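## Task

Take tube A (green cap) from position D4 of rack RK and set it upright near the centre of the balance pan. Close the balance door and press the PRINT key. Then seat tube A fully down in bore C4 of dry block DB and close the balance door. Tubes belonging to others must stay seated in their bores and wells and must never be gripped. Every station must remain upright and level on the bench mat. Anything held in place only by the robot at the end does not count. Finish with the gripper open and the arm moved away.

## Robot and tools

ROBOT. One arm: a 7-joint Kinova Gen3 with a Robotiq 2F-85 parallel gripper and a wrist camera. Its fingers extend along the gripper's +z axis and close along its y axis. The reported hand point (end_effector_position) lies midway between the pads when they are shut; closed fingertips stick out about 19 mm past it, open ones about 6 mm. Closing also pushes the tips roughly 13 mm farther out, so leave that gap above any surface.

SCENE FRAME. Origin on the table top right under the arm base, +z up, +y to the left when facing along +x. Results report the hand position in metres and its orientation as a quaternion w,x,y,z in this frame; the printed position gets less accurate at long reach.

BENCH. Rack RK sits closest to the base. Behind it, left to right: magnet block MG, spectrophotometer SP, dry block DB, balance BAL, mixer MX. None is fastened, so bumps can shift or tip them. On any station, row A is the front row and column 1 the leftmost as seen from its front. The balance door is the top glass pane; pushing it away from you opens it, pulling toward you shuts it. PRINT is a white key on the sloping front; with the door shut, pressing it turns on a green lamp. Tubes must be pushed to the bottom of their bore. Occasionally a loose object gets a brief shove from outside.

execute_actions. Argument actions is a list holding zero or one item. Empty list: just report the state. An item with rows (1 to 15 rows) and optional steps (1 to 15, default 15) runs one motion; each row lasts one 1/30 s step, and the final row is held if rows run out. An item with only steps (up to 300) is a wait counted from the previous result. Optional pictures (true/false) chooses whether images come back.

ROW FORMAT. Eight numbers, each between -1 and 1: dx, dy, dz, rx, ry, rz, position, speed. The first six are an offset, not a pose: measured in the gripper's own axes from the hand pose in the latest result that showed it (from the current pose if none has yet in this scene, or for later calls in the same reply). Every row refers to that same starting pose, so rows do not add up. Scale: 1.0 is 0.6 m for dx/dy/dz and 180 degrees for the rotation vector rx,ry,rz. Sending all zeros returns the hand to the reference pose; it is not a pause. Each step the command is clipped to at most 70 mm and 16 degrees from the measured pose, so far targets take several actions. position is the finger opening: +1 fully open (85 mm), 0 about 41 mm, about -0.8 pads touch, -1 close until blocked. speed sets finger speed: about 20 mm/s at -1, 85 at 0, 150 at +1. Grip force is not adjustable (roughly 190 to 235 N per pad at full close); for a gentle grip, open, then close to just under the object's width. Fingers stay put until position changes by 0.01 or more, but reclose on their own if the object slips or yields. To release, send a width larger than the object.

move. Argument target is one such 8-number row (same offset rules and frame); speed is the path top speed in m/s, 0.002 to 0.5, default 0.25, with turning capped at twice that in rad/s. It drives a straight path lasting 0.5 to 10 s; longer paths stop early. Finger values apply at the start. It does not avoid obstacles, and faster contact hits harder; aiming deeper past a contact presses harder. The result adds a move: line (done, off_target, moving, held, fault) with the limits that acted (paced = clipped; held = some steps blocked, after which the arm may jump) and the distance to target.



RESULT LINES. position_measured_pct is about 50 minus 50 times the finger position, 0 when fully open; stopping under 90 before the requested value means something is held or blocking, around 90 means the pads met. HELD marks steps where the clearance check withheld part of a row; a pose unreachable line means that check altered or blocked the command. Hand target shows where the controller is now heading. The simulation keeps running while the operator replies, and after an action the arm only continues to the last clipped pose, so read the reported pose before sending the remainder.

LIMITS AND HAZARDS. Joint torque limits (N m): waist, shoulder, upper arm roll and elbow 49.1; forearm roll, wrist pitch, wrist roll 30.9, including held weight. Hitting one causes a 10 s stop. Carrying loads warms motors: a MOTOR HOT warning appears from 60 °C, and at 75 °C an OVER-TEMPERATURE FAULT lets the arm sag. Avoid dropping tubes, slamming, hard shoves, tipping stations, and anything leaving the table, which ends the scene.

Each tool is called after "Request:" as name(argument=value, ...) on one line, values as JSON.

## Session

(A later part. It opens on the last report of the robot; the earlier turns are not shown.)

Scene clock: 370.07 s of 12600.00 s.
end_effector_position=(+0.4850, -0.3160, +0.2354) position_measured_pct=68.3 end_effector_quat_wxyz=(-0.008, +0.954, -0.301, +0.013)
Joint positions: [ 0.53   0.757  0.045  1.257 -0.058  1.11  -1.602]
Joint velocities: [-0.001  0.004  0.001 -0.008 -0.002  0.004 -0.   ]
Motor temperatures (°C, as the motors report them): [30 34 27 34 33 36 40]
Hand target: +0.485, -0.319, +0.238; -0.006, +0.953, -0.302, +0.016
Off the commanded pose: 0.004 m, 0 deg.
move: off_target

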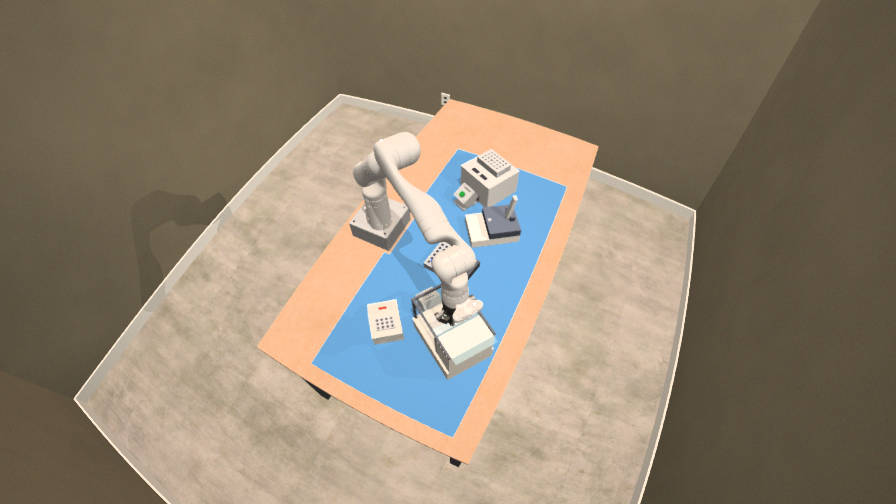

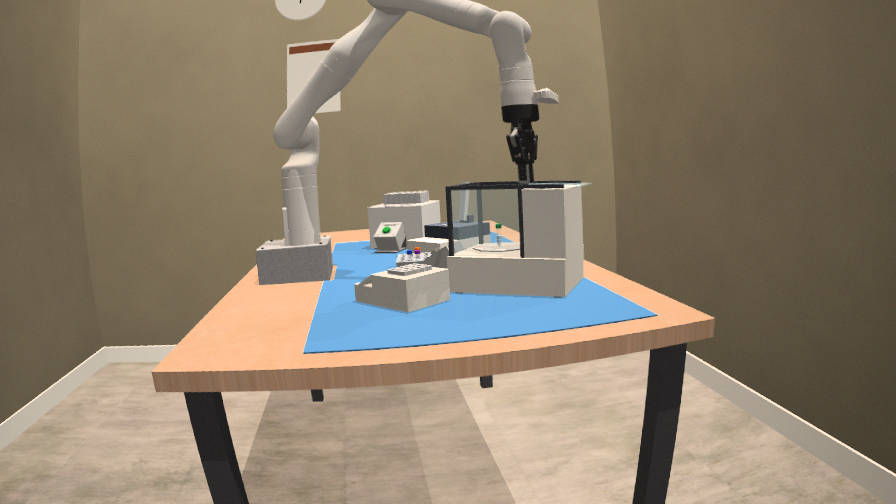

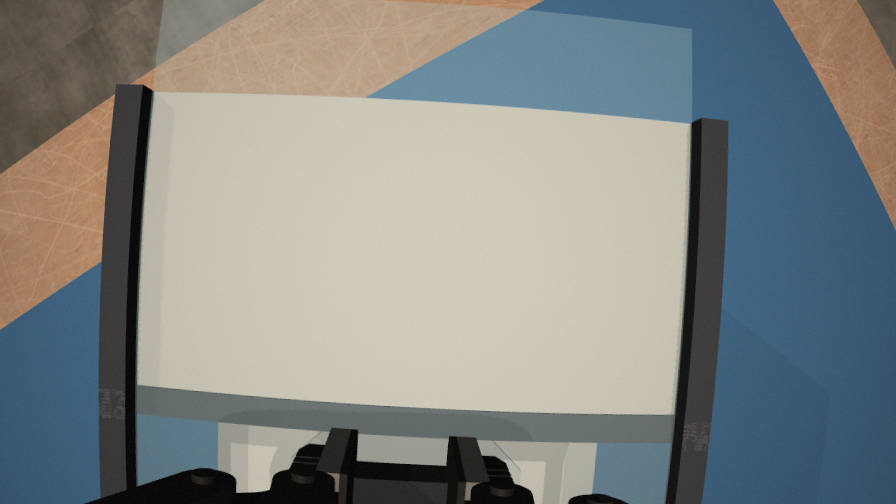

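Request:
execute_actions(actions=[{"rows":[[0,0,0,0,0,0,0,0]],"steps":10}], pictures=false)

Request:
move(target=[0,0,-0.06,0,0,0,-0.3,0], speed=0.08)

Scene clock: 380.03 s of 12600.00 s.
end_effector_position=(+0.4850, -0.3160, +0.2353) position_measured_pct=50.4 end_effector_quat_wxyz=(-0.008, +0.954, -0.301, +0.013)
Joint positions: [ 0.53   0.757  0.045  1.257 -0.059  1.11  -1.601]
Joint velocities: [ 0.    -0.001 -0.002 -0.001  0.001  0.002 -0.   ]
Motor temperatures (°C, as the motors report them): [30 35 27 34 33 36 40]
Hand target: +0.485, -0.316, +0.235; -0.008, +0.954, -0.301, +0.013
Off the commanded pose: 0.000 m, 0 deg.
Steps of this call (steps 1 to 289: nothing new was sent; steps 290 to 299: all 10 steps of this action). Readings (end_effector_position | what the end effector reports):
290: (+0.4851, -0.3159, +0.2351) | position_measured_pct=68.3
291: (+0.4852, -0.3158, +0.2349) | position_measured_pct=67.9
293: (+0.4851, -0.3160, +0.2350) | position_measured_pct=63.9
297: (+0.4850, -0.3160, +0.2353) | position_measured_pct=52.8
299: the state above

Scene clock: 381.10 s of 12600.00 s.
end_effector_position=(+0.4839, -0.3162, +0.2712) position_measured_pct=65.1 end_effector_quat_wxyz=(-0.008, +0.954, -0.301, +0.013)
Joint positions: [ 0.53   0.72   0.048  1.206 -0.058  1.198 -1.603]
Joint velocities: [-0.    -0.001  0.    -0.003  0.002  0.003 -0.001]
Motor temperatures (°C, as the motors report them): [30 35 27 34 33 36 40]
Hand target: +0.484, -0.316, +0.271; -0.008, +0.954, -0.301, +0.013
Off the commanded pose: 0.000 m, 0 deg.
move: done

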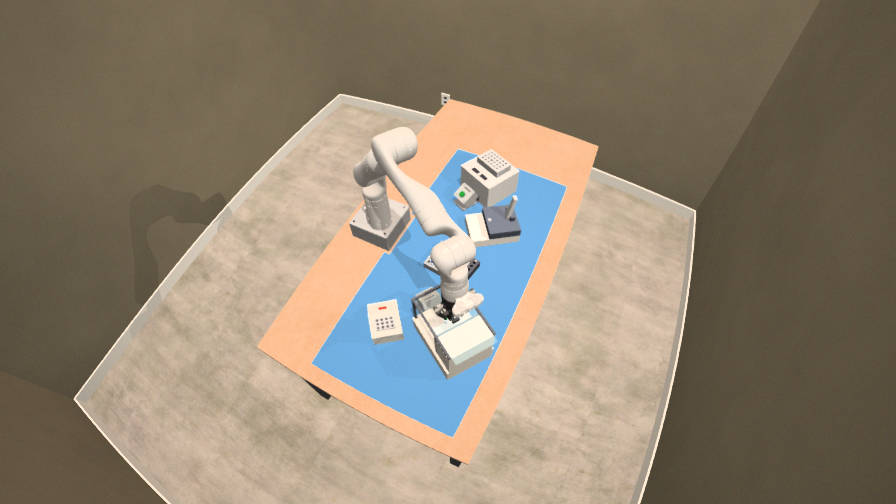

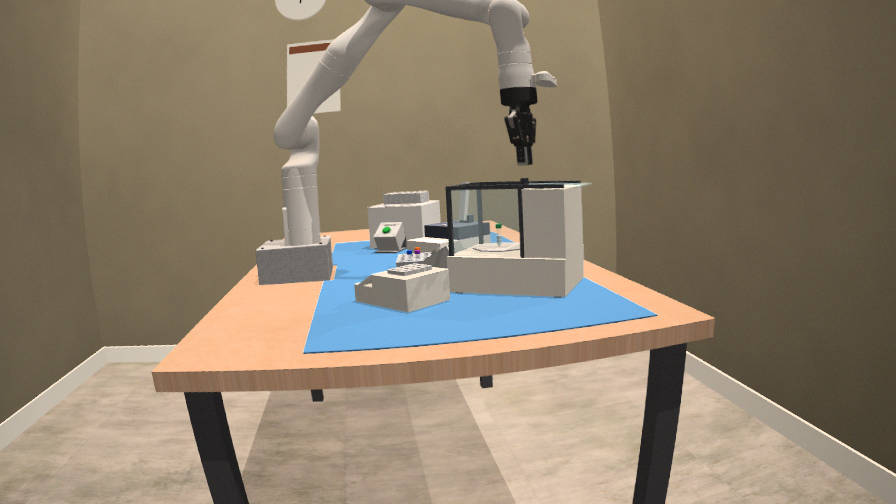

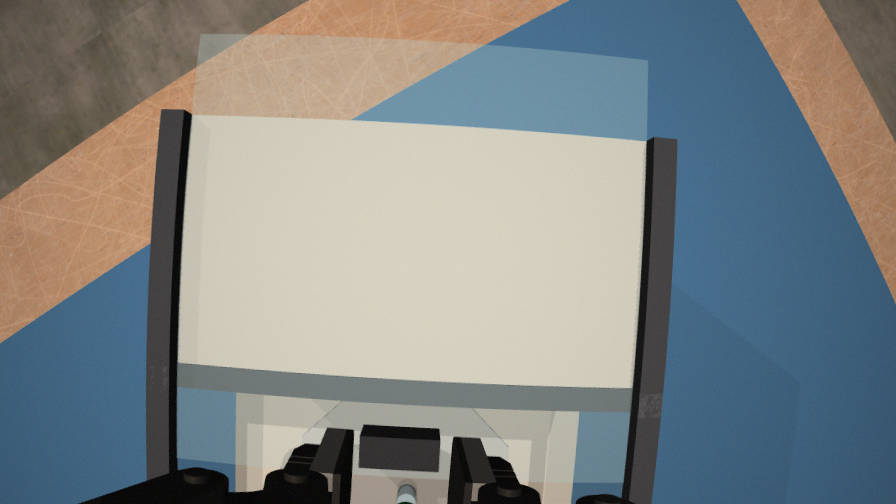

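Request:
move(target=[-0.109,0.007,0,0,0,0,-0.3,0], speed=0.12)

Request:
move(target=[0,0,0.17,0,0,0,-0.3,0], speed=0.1)

Scene clock: 385.23 s of 12600.00 s.
end_effector_position=(+0.4278, -0.2823, +0.2692) position_measured_pct=65.1 end_effector_quat_wxyz=(-0.008, +0.954, -0.301, +0.013)
Joint positions: [ 0.528  0.576  0.044  1.483 -0.052  1.065 -1.6  ]
Joint velocities: [-0.    -0.01  -0.001  0.007  0.001 -0.004  0.   ]
Motor temperatures (°C, as the motors report them): [30 35 27 34 33 36 40]
Hand target: +0.428, -0.282, +0.270; -0.008, +0.954, -0.301, +0.013
Off the commanded pose: 0.001 m, 0 deg.
move: done

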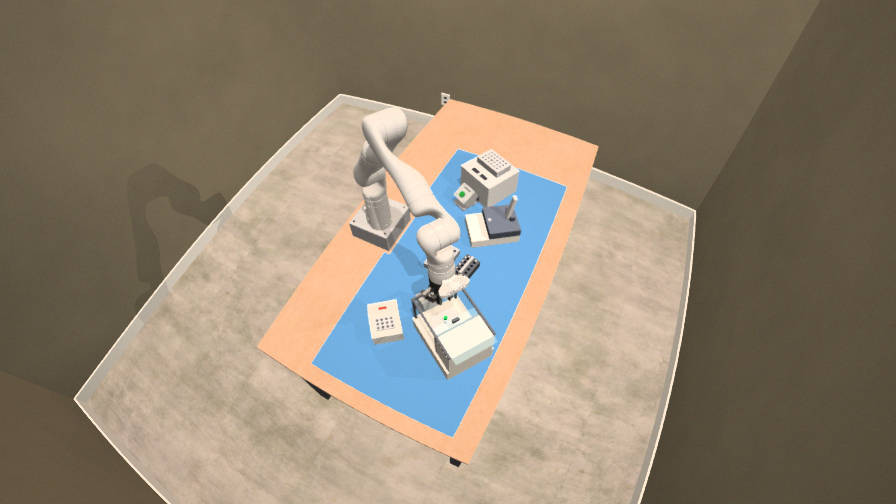

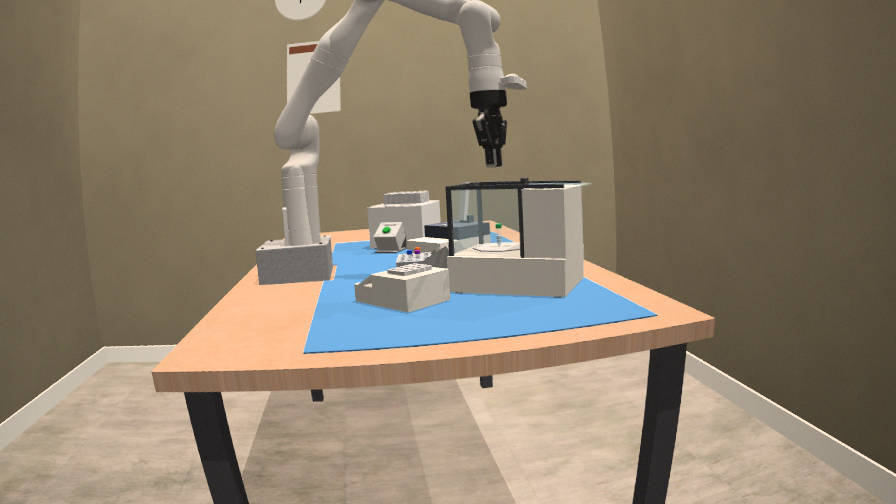

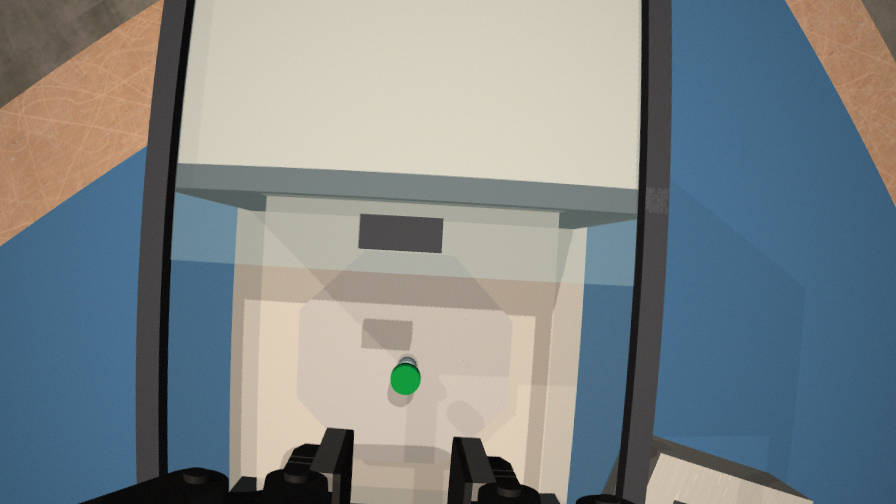

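Scene clock: 386.67 s of 12600.00 s.
end_effector_position=(+0.4309, -0.2818, +0.1675) position_measured_pct=65.1 end_effector_quat_wxyz=(-0.008, +0.954, -0.301, +0.013)
Joint positions: [ 0.531  0.72   0.032  1.594 -0.059  0.81  -1.594]
Joint velocities: [ 0.     0.004  0.     0.    -0.    -0.001  0.001]
Motor temperatures (°C, as the motors report them): [30 35 27 34 33 36 40]
Hand target: +0.431, -0.282, +0.167; -0.008, +0.954, -0.301, +0.013
Off the commanded pose: 0.000 m, 0 deg.
move: done

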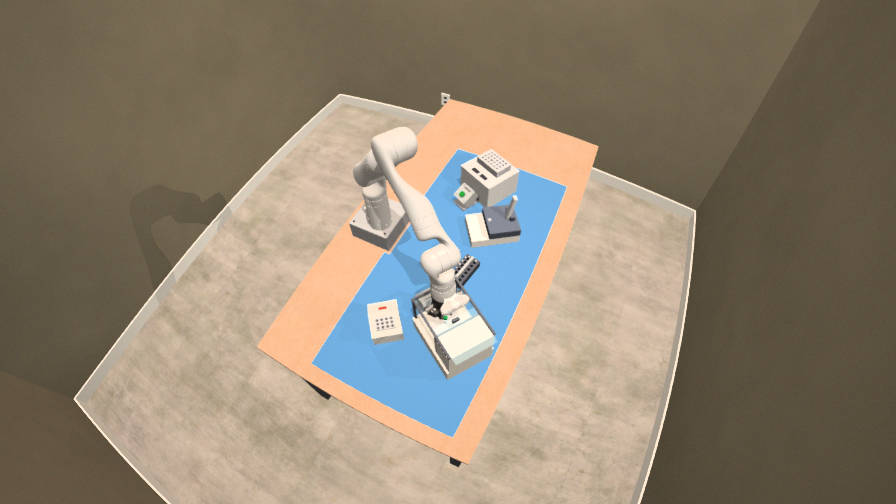

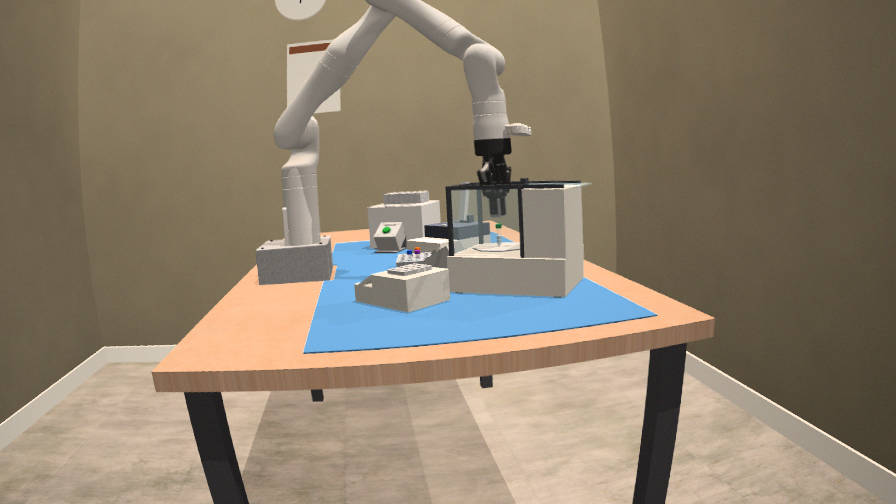

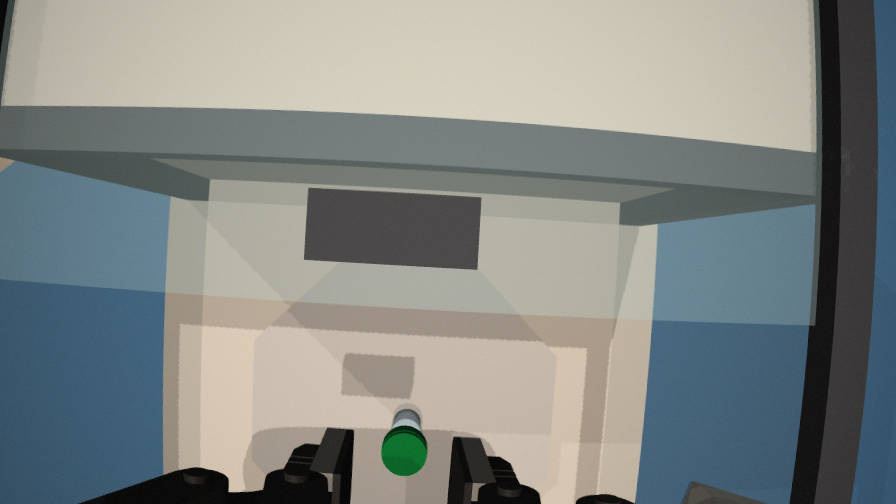

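Request:
move(target=[-0.003,0,0.0515,0,0,0,-0.3,0], speed=0.04)

Request:
execute_actions(actions=[{"rows":[[0,0,0,0,0,0,-0.64,0]],"steps":12}], pictures=false)

Request:
move(target=[0,0,-0.27,0,0,0,-0.64,0], speed=0.12)

Scene clock: 393.07 s of 12600.00 s.
end_effector_position=(+0.4305, -0.2806, +0.1368) position_measured_pct=65.1 end_effector_quat_wxyz=(-0.008, +0.954, -0.301, +0.013)
Joint positions: [ 0.532  0.769  0.028  1.619 -0.061  0.736 -1.593]
Joint velocities: [ 0.     0.004  0.    -0.002  0.001 -0.003 -0.001]
Motor temperatures (°C, as the motors report them): [30 35 27 34 33 36 40]
Hand target: +0.430, -0.281, +0.137; -0.008, +0.954, -0.301, +0.013
Off the commanded pose: 0.000 m, 0 deg.
move: done

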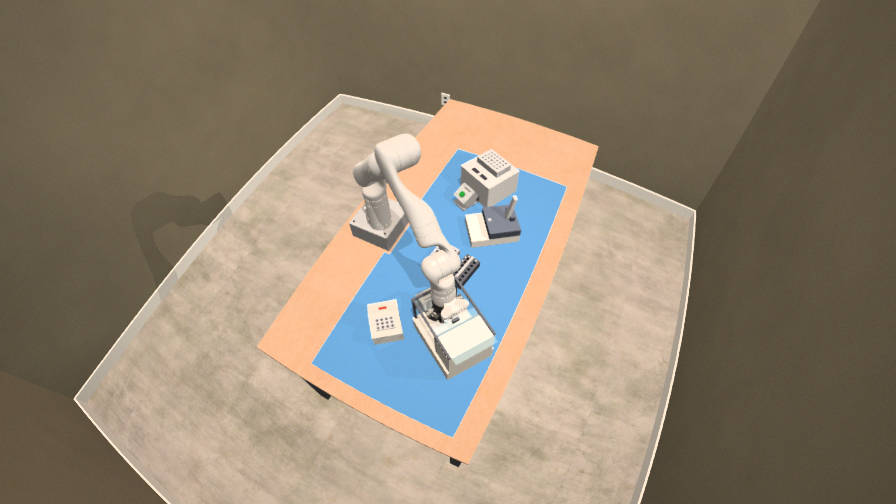

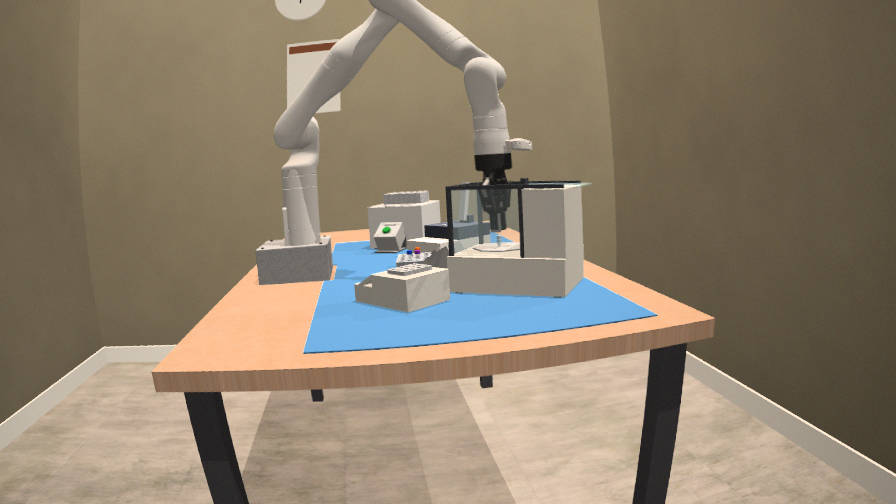

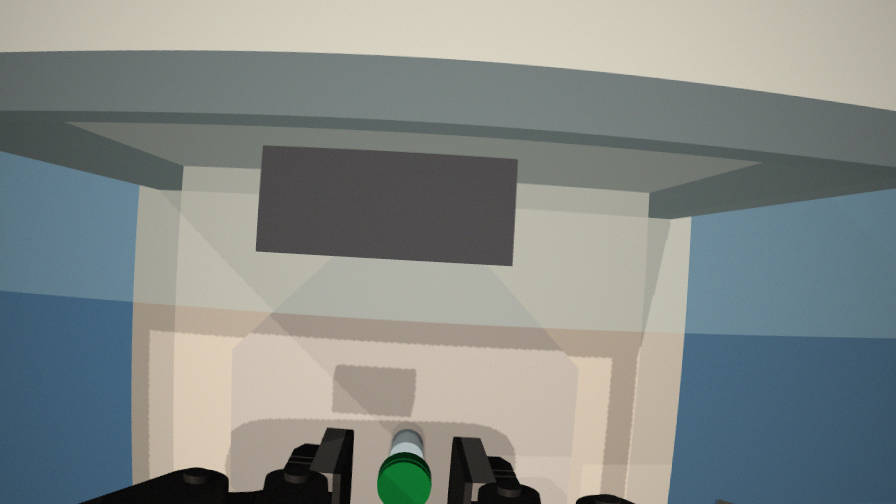

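Scene clock: 393.47 s of 12600.00 s.
end_effector_position=(+0.4305, -0.2806, +0.1369) position_measured_pct=80.2 end_effector_quat_wxyz=(-0.008, +0.954, -0.301, +0.013)
Joint positions: [ 0.532  0.769  0.028  1.619 -0.061  0.736 -1.593]
Joint velocities: [ 0.     0.     0.001  0.001 -0.     0.001  0.   ]
Motor temperatures (°C, as the motors report them): [30 35 27 34 33 36 40]
Hand target: +0.430, -0.281, +0.137; -0.008, +0.954, -0.301, +0.013
Off the commanded pose: 0.000 m, 0 deg.
Steps of this call (steps 1 to 12: all 12 steps of this action). Readings (end_effector_position | what the end effector reports):
1: (+0.4305, -0.2806, +0.1368) | position_measured_pct=65.1
2: (+0.4305, -0.2806, +0.1368) | position_measured_pct=65.5
4: (+0.4305, -0.2806, +0.1368) | position_measured_pct=69.4
8: (+0.4305, -0.2806, +0.1368) | position_measured_pct=79.4
12: the state above

Scene clock: 395.47 s of 12600.00 s.
end_effector_position=(+0.4254, -0.2815, +0.2985) position_measured_pct=80.2 end_effector_quat_wxyz=(-0.008, +0.954, -0.301, +0.013)
Joint positions: [ 0.527  0.54   0.047  1.443 -0.051  1.14  -1.601]
Joint velocities: [-0.    -0.002 -0.    -0.003  0.001  0.003  0.   ]
Motor temperatures (°C, as the motors report them): [30 35 27 34 33 36 40]
Hand target: +0.425, -0.281, +0.299; -0.008, +0.954, -0.301, +0.013
Off the commanded pose: 0.001 m, 0 deg.
move: done

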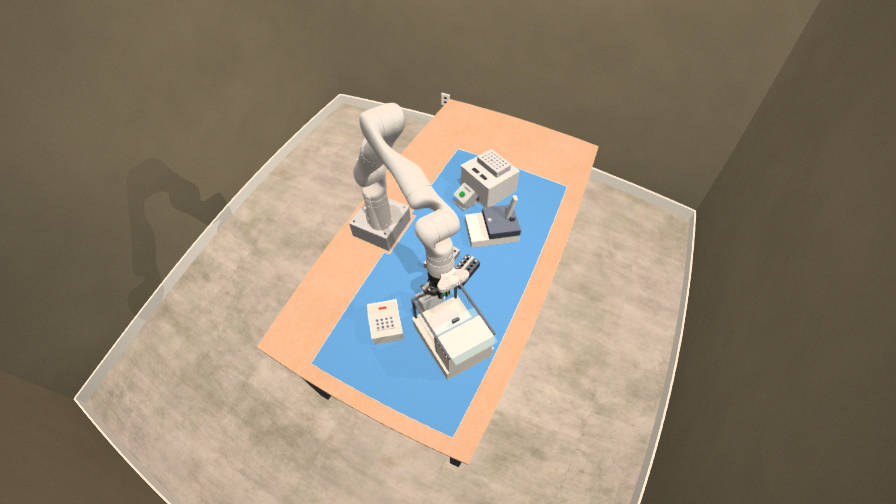

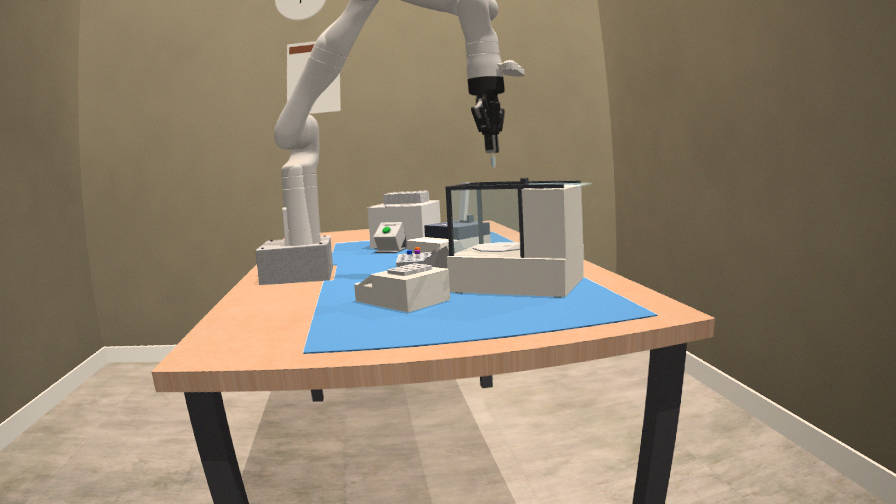

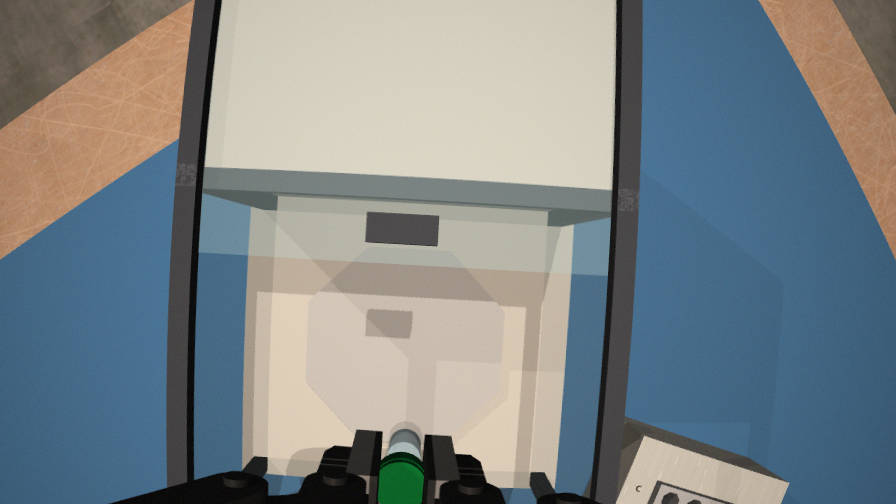

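Request:
move(target=[-0.255,0.294,0,0,0,0.128,-0.64,0], speed=0.2)

Scene clock: 404.40 s of 12600.00 s.
end_effector_position=(+0.1999, -0.3384, +0.2908) position_measured_pct=80.2 end_effector_quat_wxyz=(-0.011, +0.874, -0.485, +0.012)
Joint positions: [ 0.847  0.313  0.202  1.849 -0.11   0.982 -1.49 ]
Joint velocities: [ 0.004 -0.002  0.003  0.002 -0.001  0.     0.002]
Motor temperatures (°C, as the motors report them): [30 35 27 34 33 36 40]
Hand target: +0.200, -0.339, +0.291; -0.011, +0.874, -0.485, +0.012
Off the commanded pose: 0.001 m, 0 deg.
move: done

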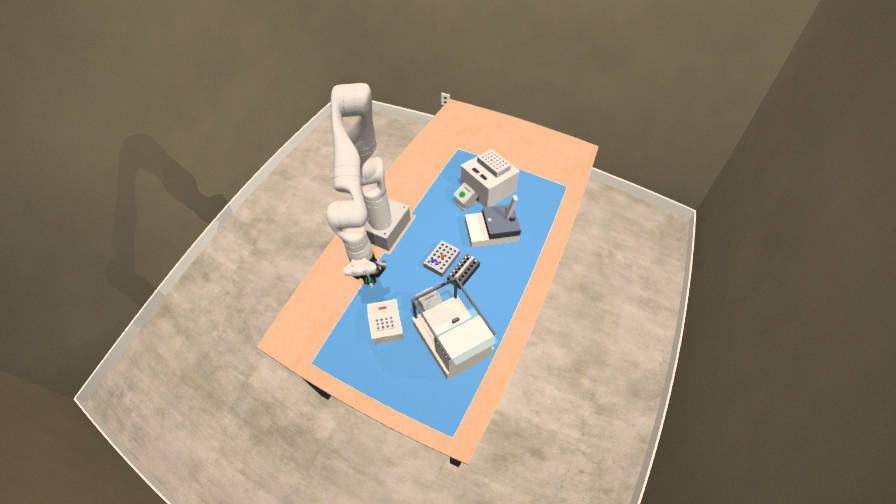

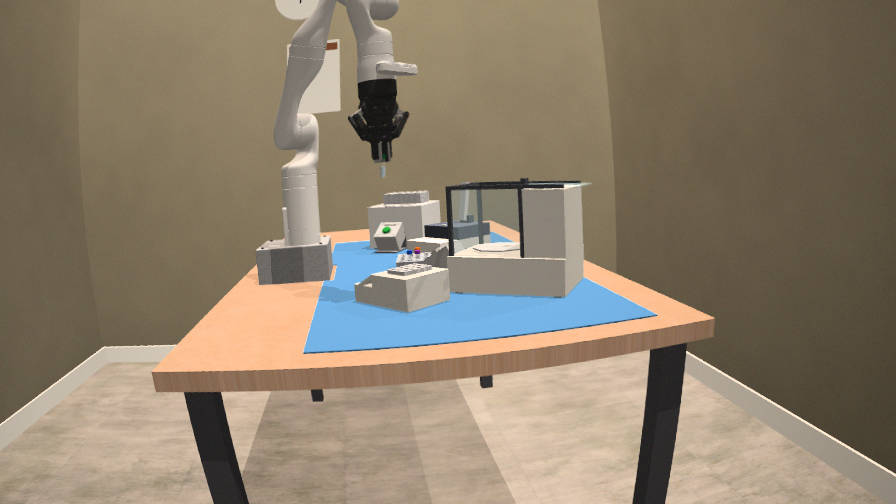

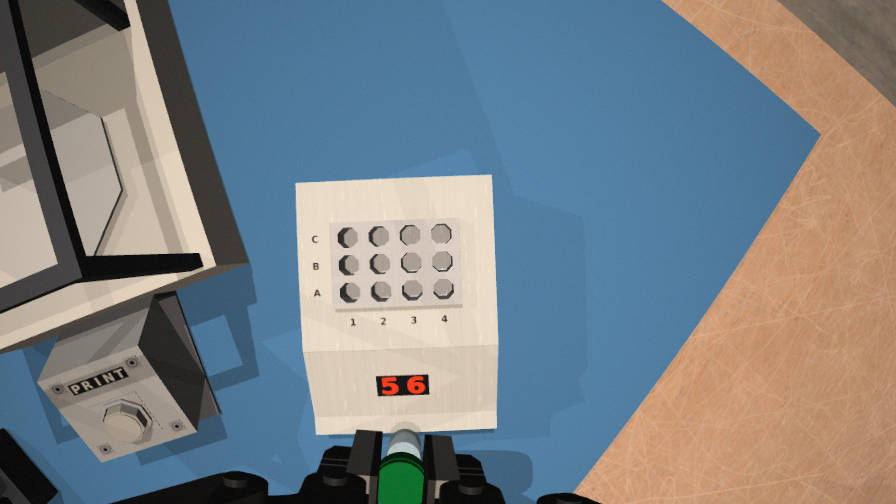

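Request:
move(target=[0.07,0.035,0.19,0,0,0,-0.64,0], speed=0.12)

Scene clock: 411.33 s of 12600.00 s.
end_effector_position=(+0.2082, -0.3844, +0.1771) position_measured_pct=80.2 end_effector_quat_wxyz=(-0.011, +0.874, -0.485, +0.012)
Joint positions: [ 0.931  0.583  0.165  1.857 -0.185  0.709 -1.381]
Joint velocities: [ 0.002  0.005 -0.    -0.002 -0.002 -0.001  0.001]
Motor temperatures (°C, as the motors report them): [30 35 27 34 33 36 40]
Hand target: +0.208, -0.384, +0.177; -0.011, +0.874, -0.485, +0.012
Off the commanded pose: 0.001 m, 0 deg.
move: done

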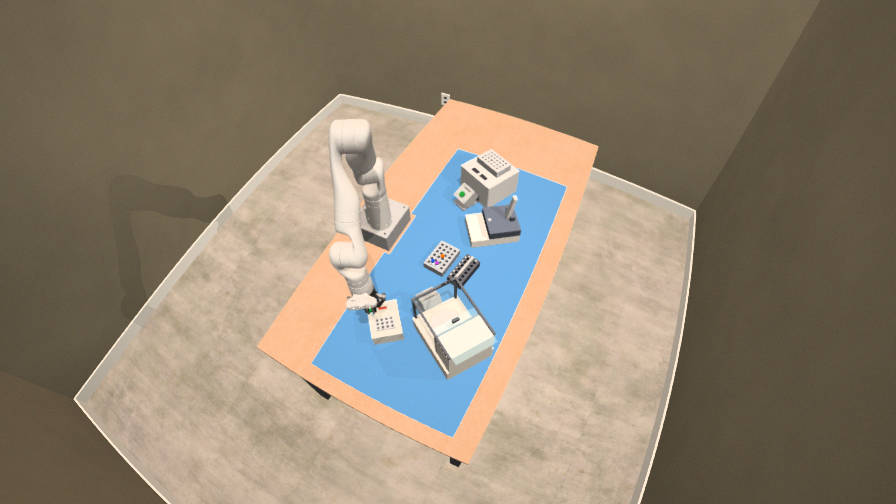

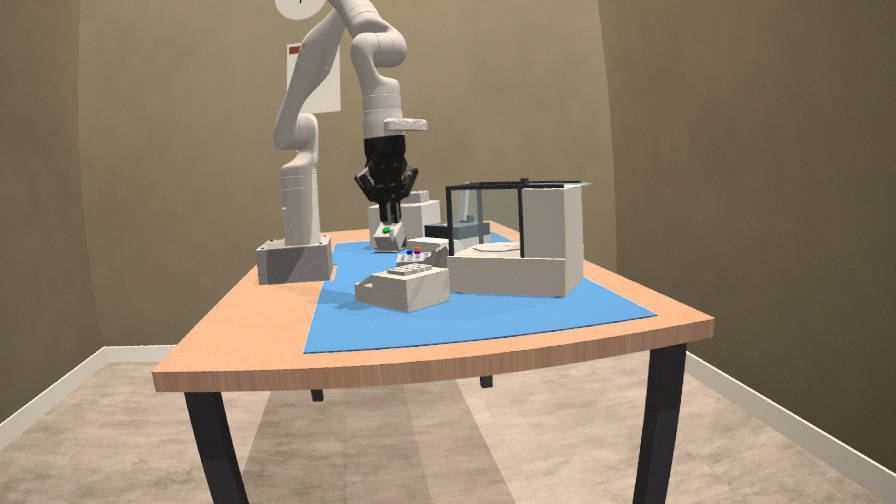

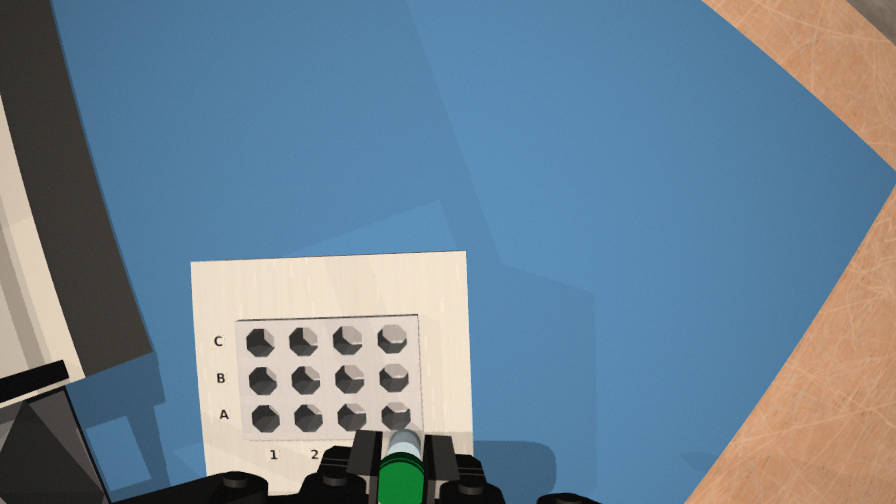

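Request:
move(target=[0.027,-0.008,0.065,0,0,0,-0.64,0], speed=0.05)

Scene clock: 426.33 s of 12600.00 s.
end_effector_position=(+0.2221, -0.3954, +0.1388) position_measured_pct=80.2 end_effector_quat_wxyz=(-0.011, +0.874, -0.485, +0.012)
Joint positions: [ 0.932  0.682  0.147  1.83  -0.205  0.638 -1.38 ]
Joint velocities: [ 0.     0.006 -0.001 -0.001  0.    -0.002 -0.001]
Motor temperatures (°C, as the motors report them): [30 35 27 34 33 36 40]
Hand target: +0.222, -0.395, +0.139; -0.011, +0.874, -0.485, +0.012
Off the commanded pose: 0.000 m, 0 deg.
move: done

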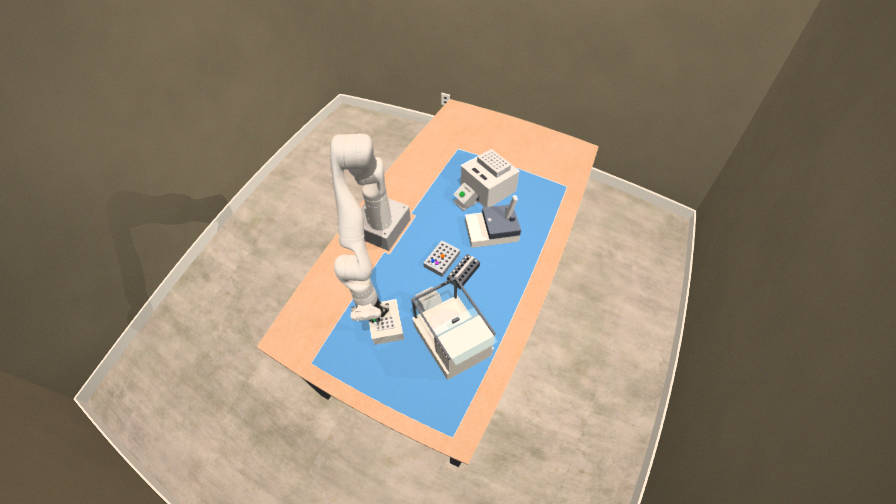

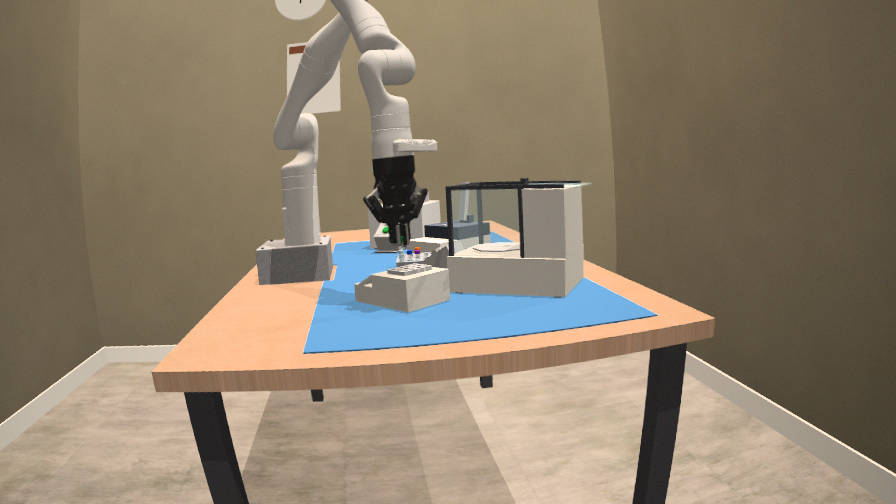

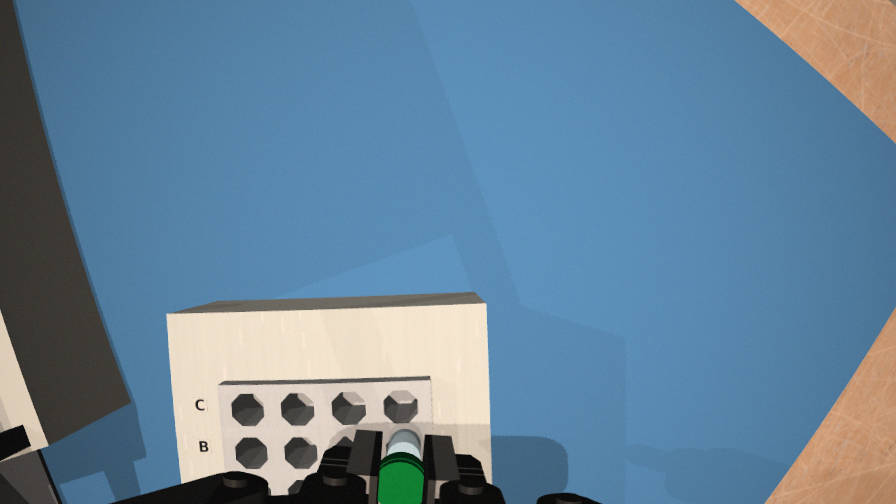

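Request:
move(target=[0.0065,-0.003,0.027,0,0,0,-0.64,0], speed=0.02)

Scene clock: 445.43 s of 12600.00 s.
end_effector_position=(+0.2263, -0.3980, +0.1235) position_measured_pct=80.2 end_effector_quat_wxyz=(-0.011, +0.874, -0.485, +0.012)
Joint positions: [ 0.934  0.718  0.139  1.824 -0.212  0.607 -1.379]
Joint velocities: [ 0.     0.001 -0.002 -0.    -0.001 -0.001 -0.001]
Motor temperatures (°C, as the motors report them): [30 35 27 34 33 36 40]
Hand target: +0.226, -0.398, +0.123; -0.011, +0.874, -0.485, +0.012
Off the commanded pose: 0.001 m, 0 deg.
move: done

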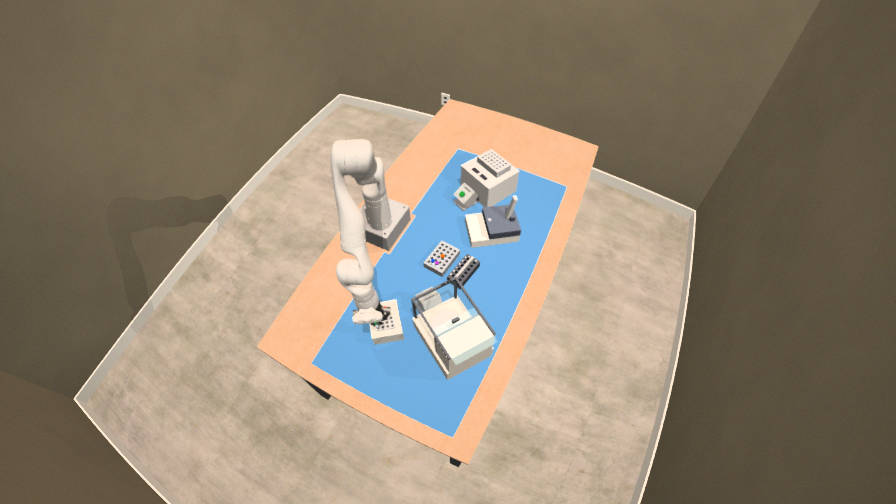

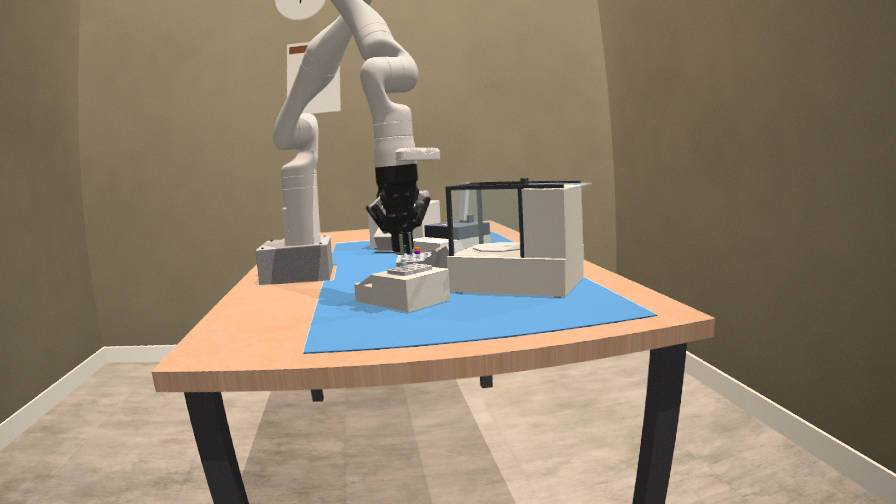

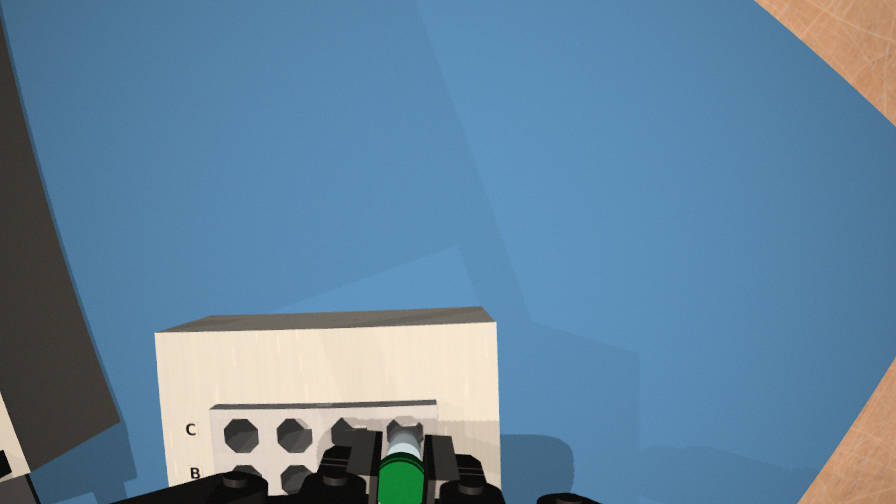

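Request:
zoom_image(camera="cam_wrist", region=[200,380,520,504])

Region (200, 380, 520, 504) of cam_wrist's 896x504 image, scaled by 1.575; it fills the top 195 rows of this view, and the rest is white.

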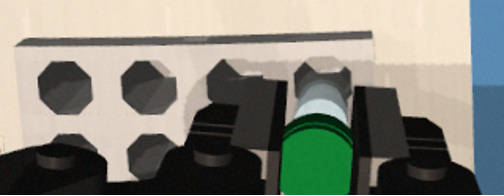

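Request:
move(target=[0,-0.0015,0.04,0,0,0,-0.64,0], speed=0.008)

Scene clock: 454.10 s of 12600.00 s.
end_effector_position=(+0.2274, -0.3982, +0.0998) position_measured_pct=80.2 end_effector_quat_wxyz=(-0.010, +0.874, -0.485, +0.013)
Joint positions: [ 0.941  0.766  0.125  1.832 -0.221  0.549 -1.372]
Joint velocities: [ 0.001  0.002  0.001  0.    -0.002 -0.002 -0.001]
Motor temperatures (°C, as the motors report them): [30 35 27 34 33 36 40]
Hand target: +0.228, -0.397, +0.100; -0.011, +0.874, -0.485, +0.012
Off the commanded pose: 0.001 m, 0 deg.
move: done

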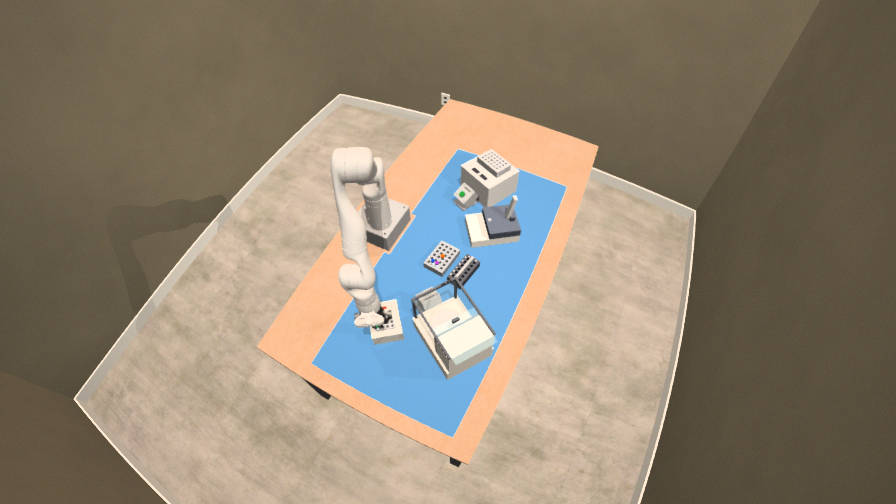

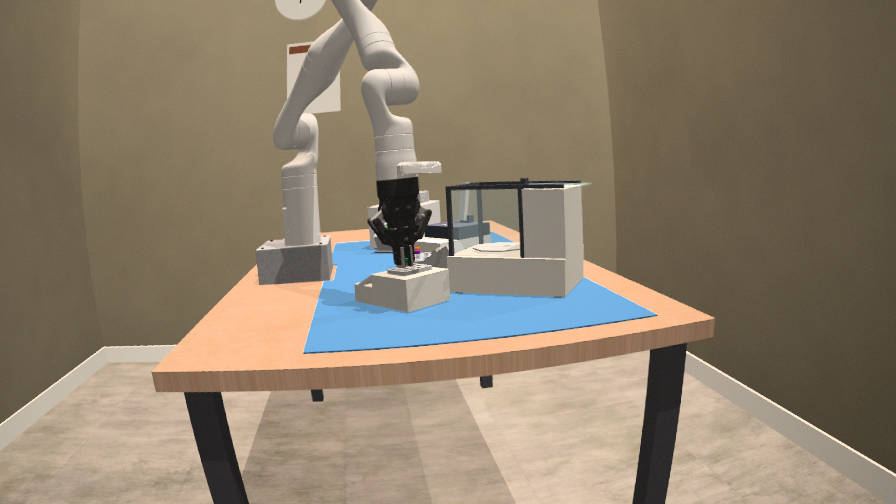

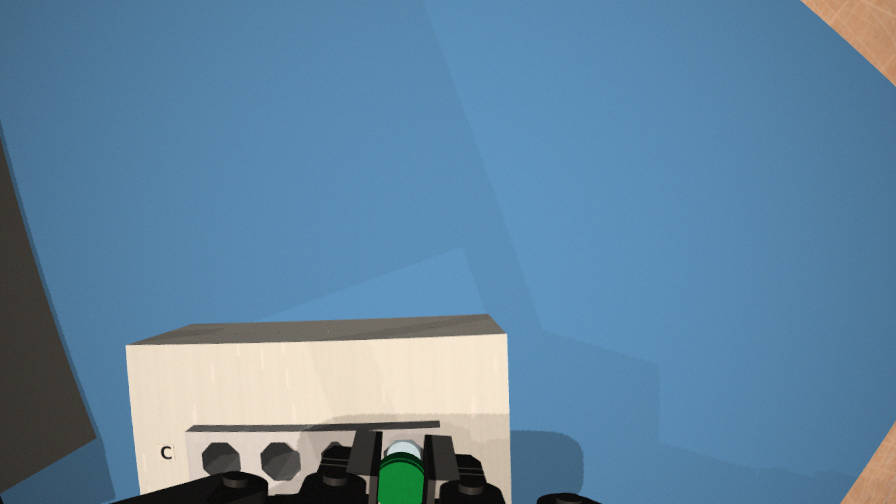

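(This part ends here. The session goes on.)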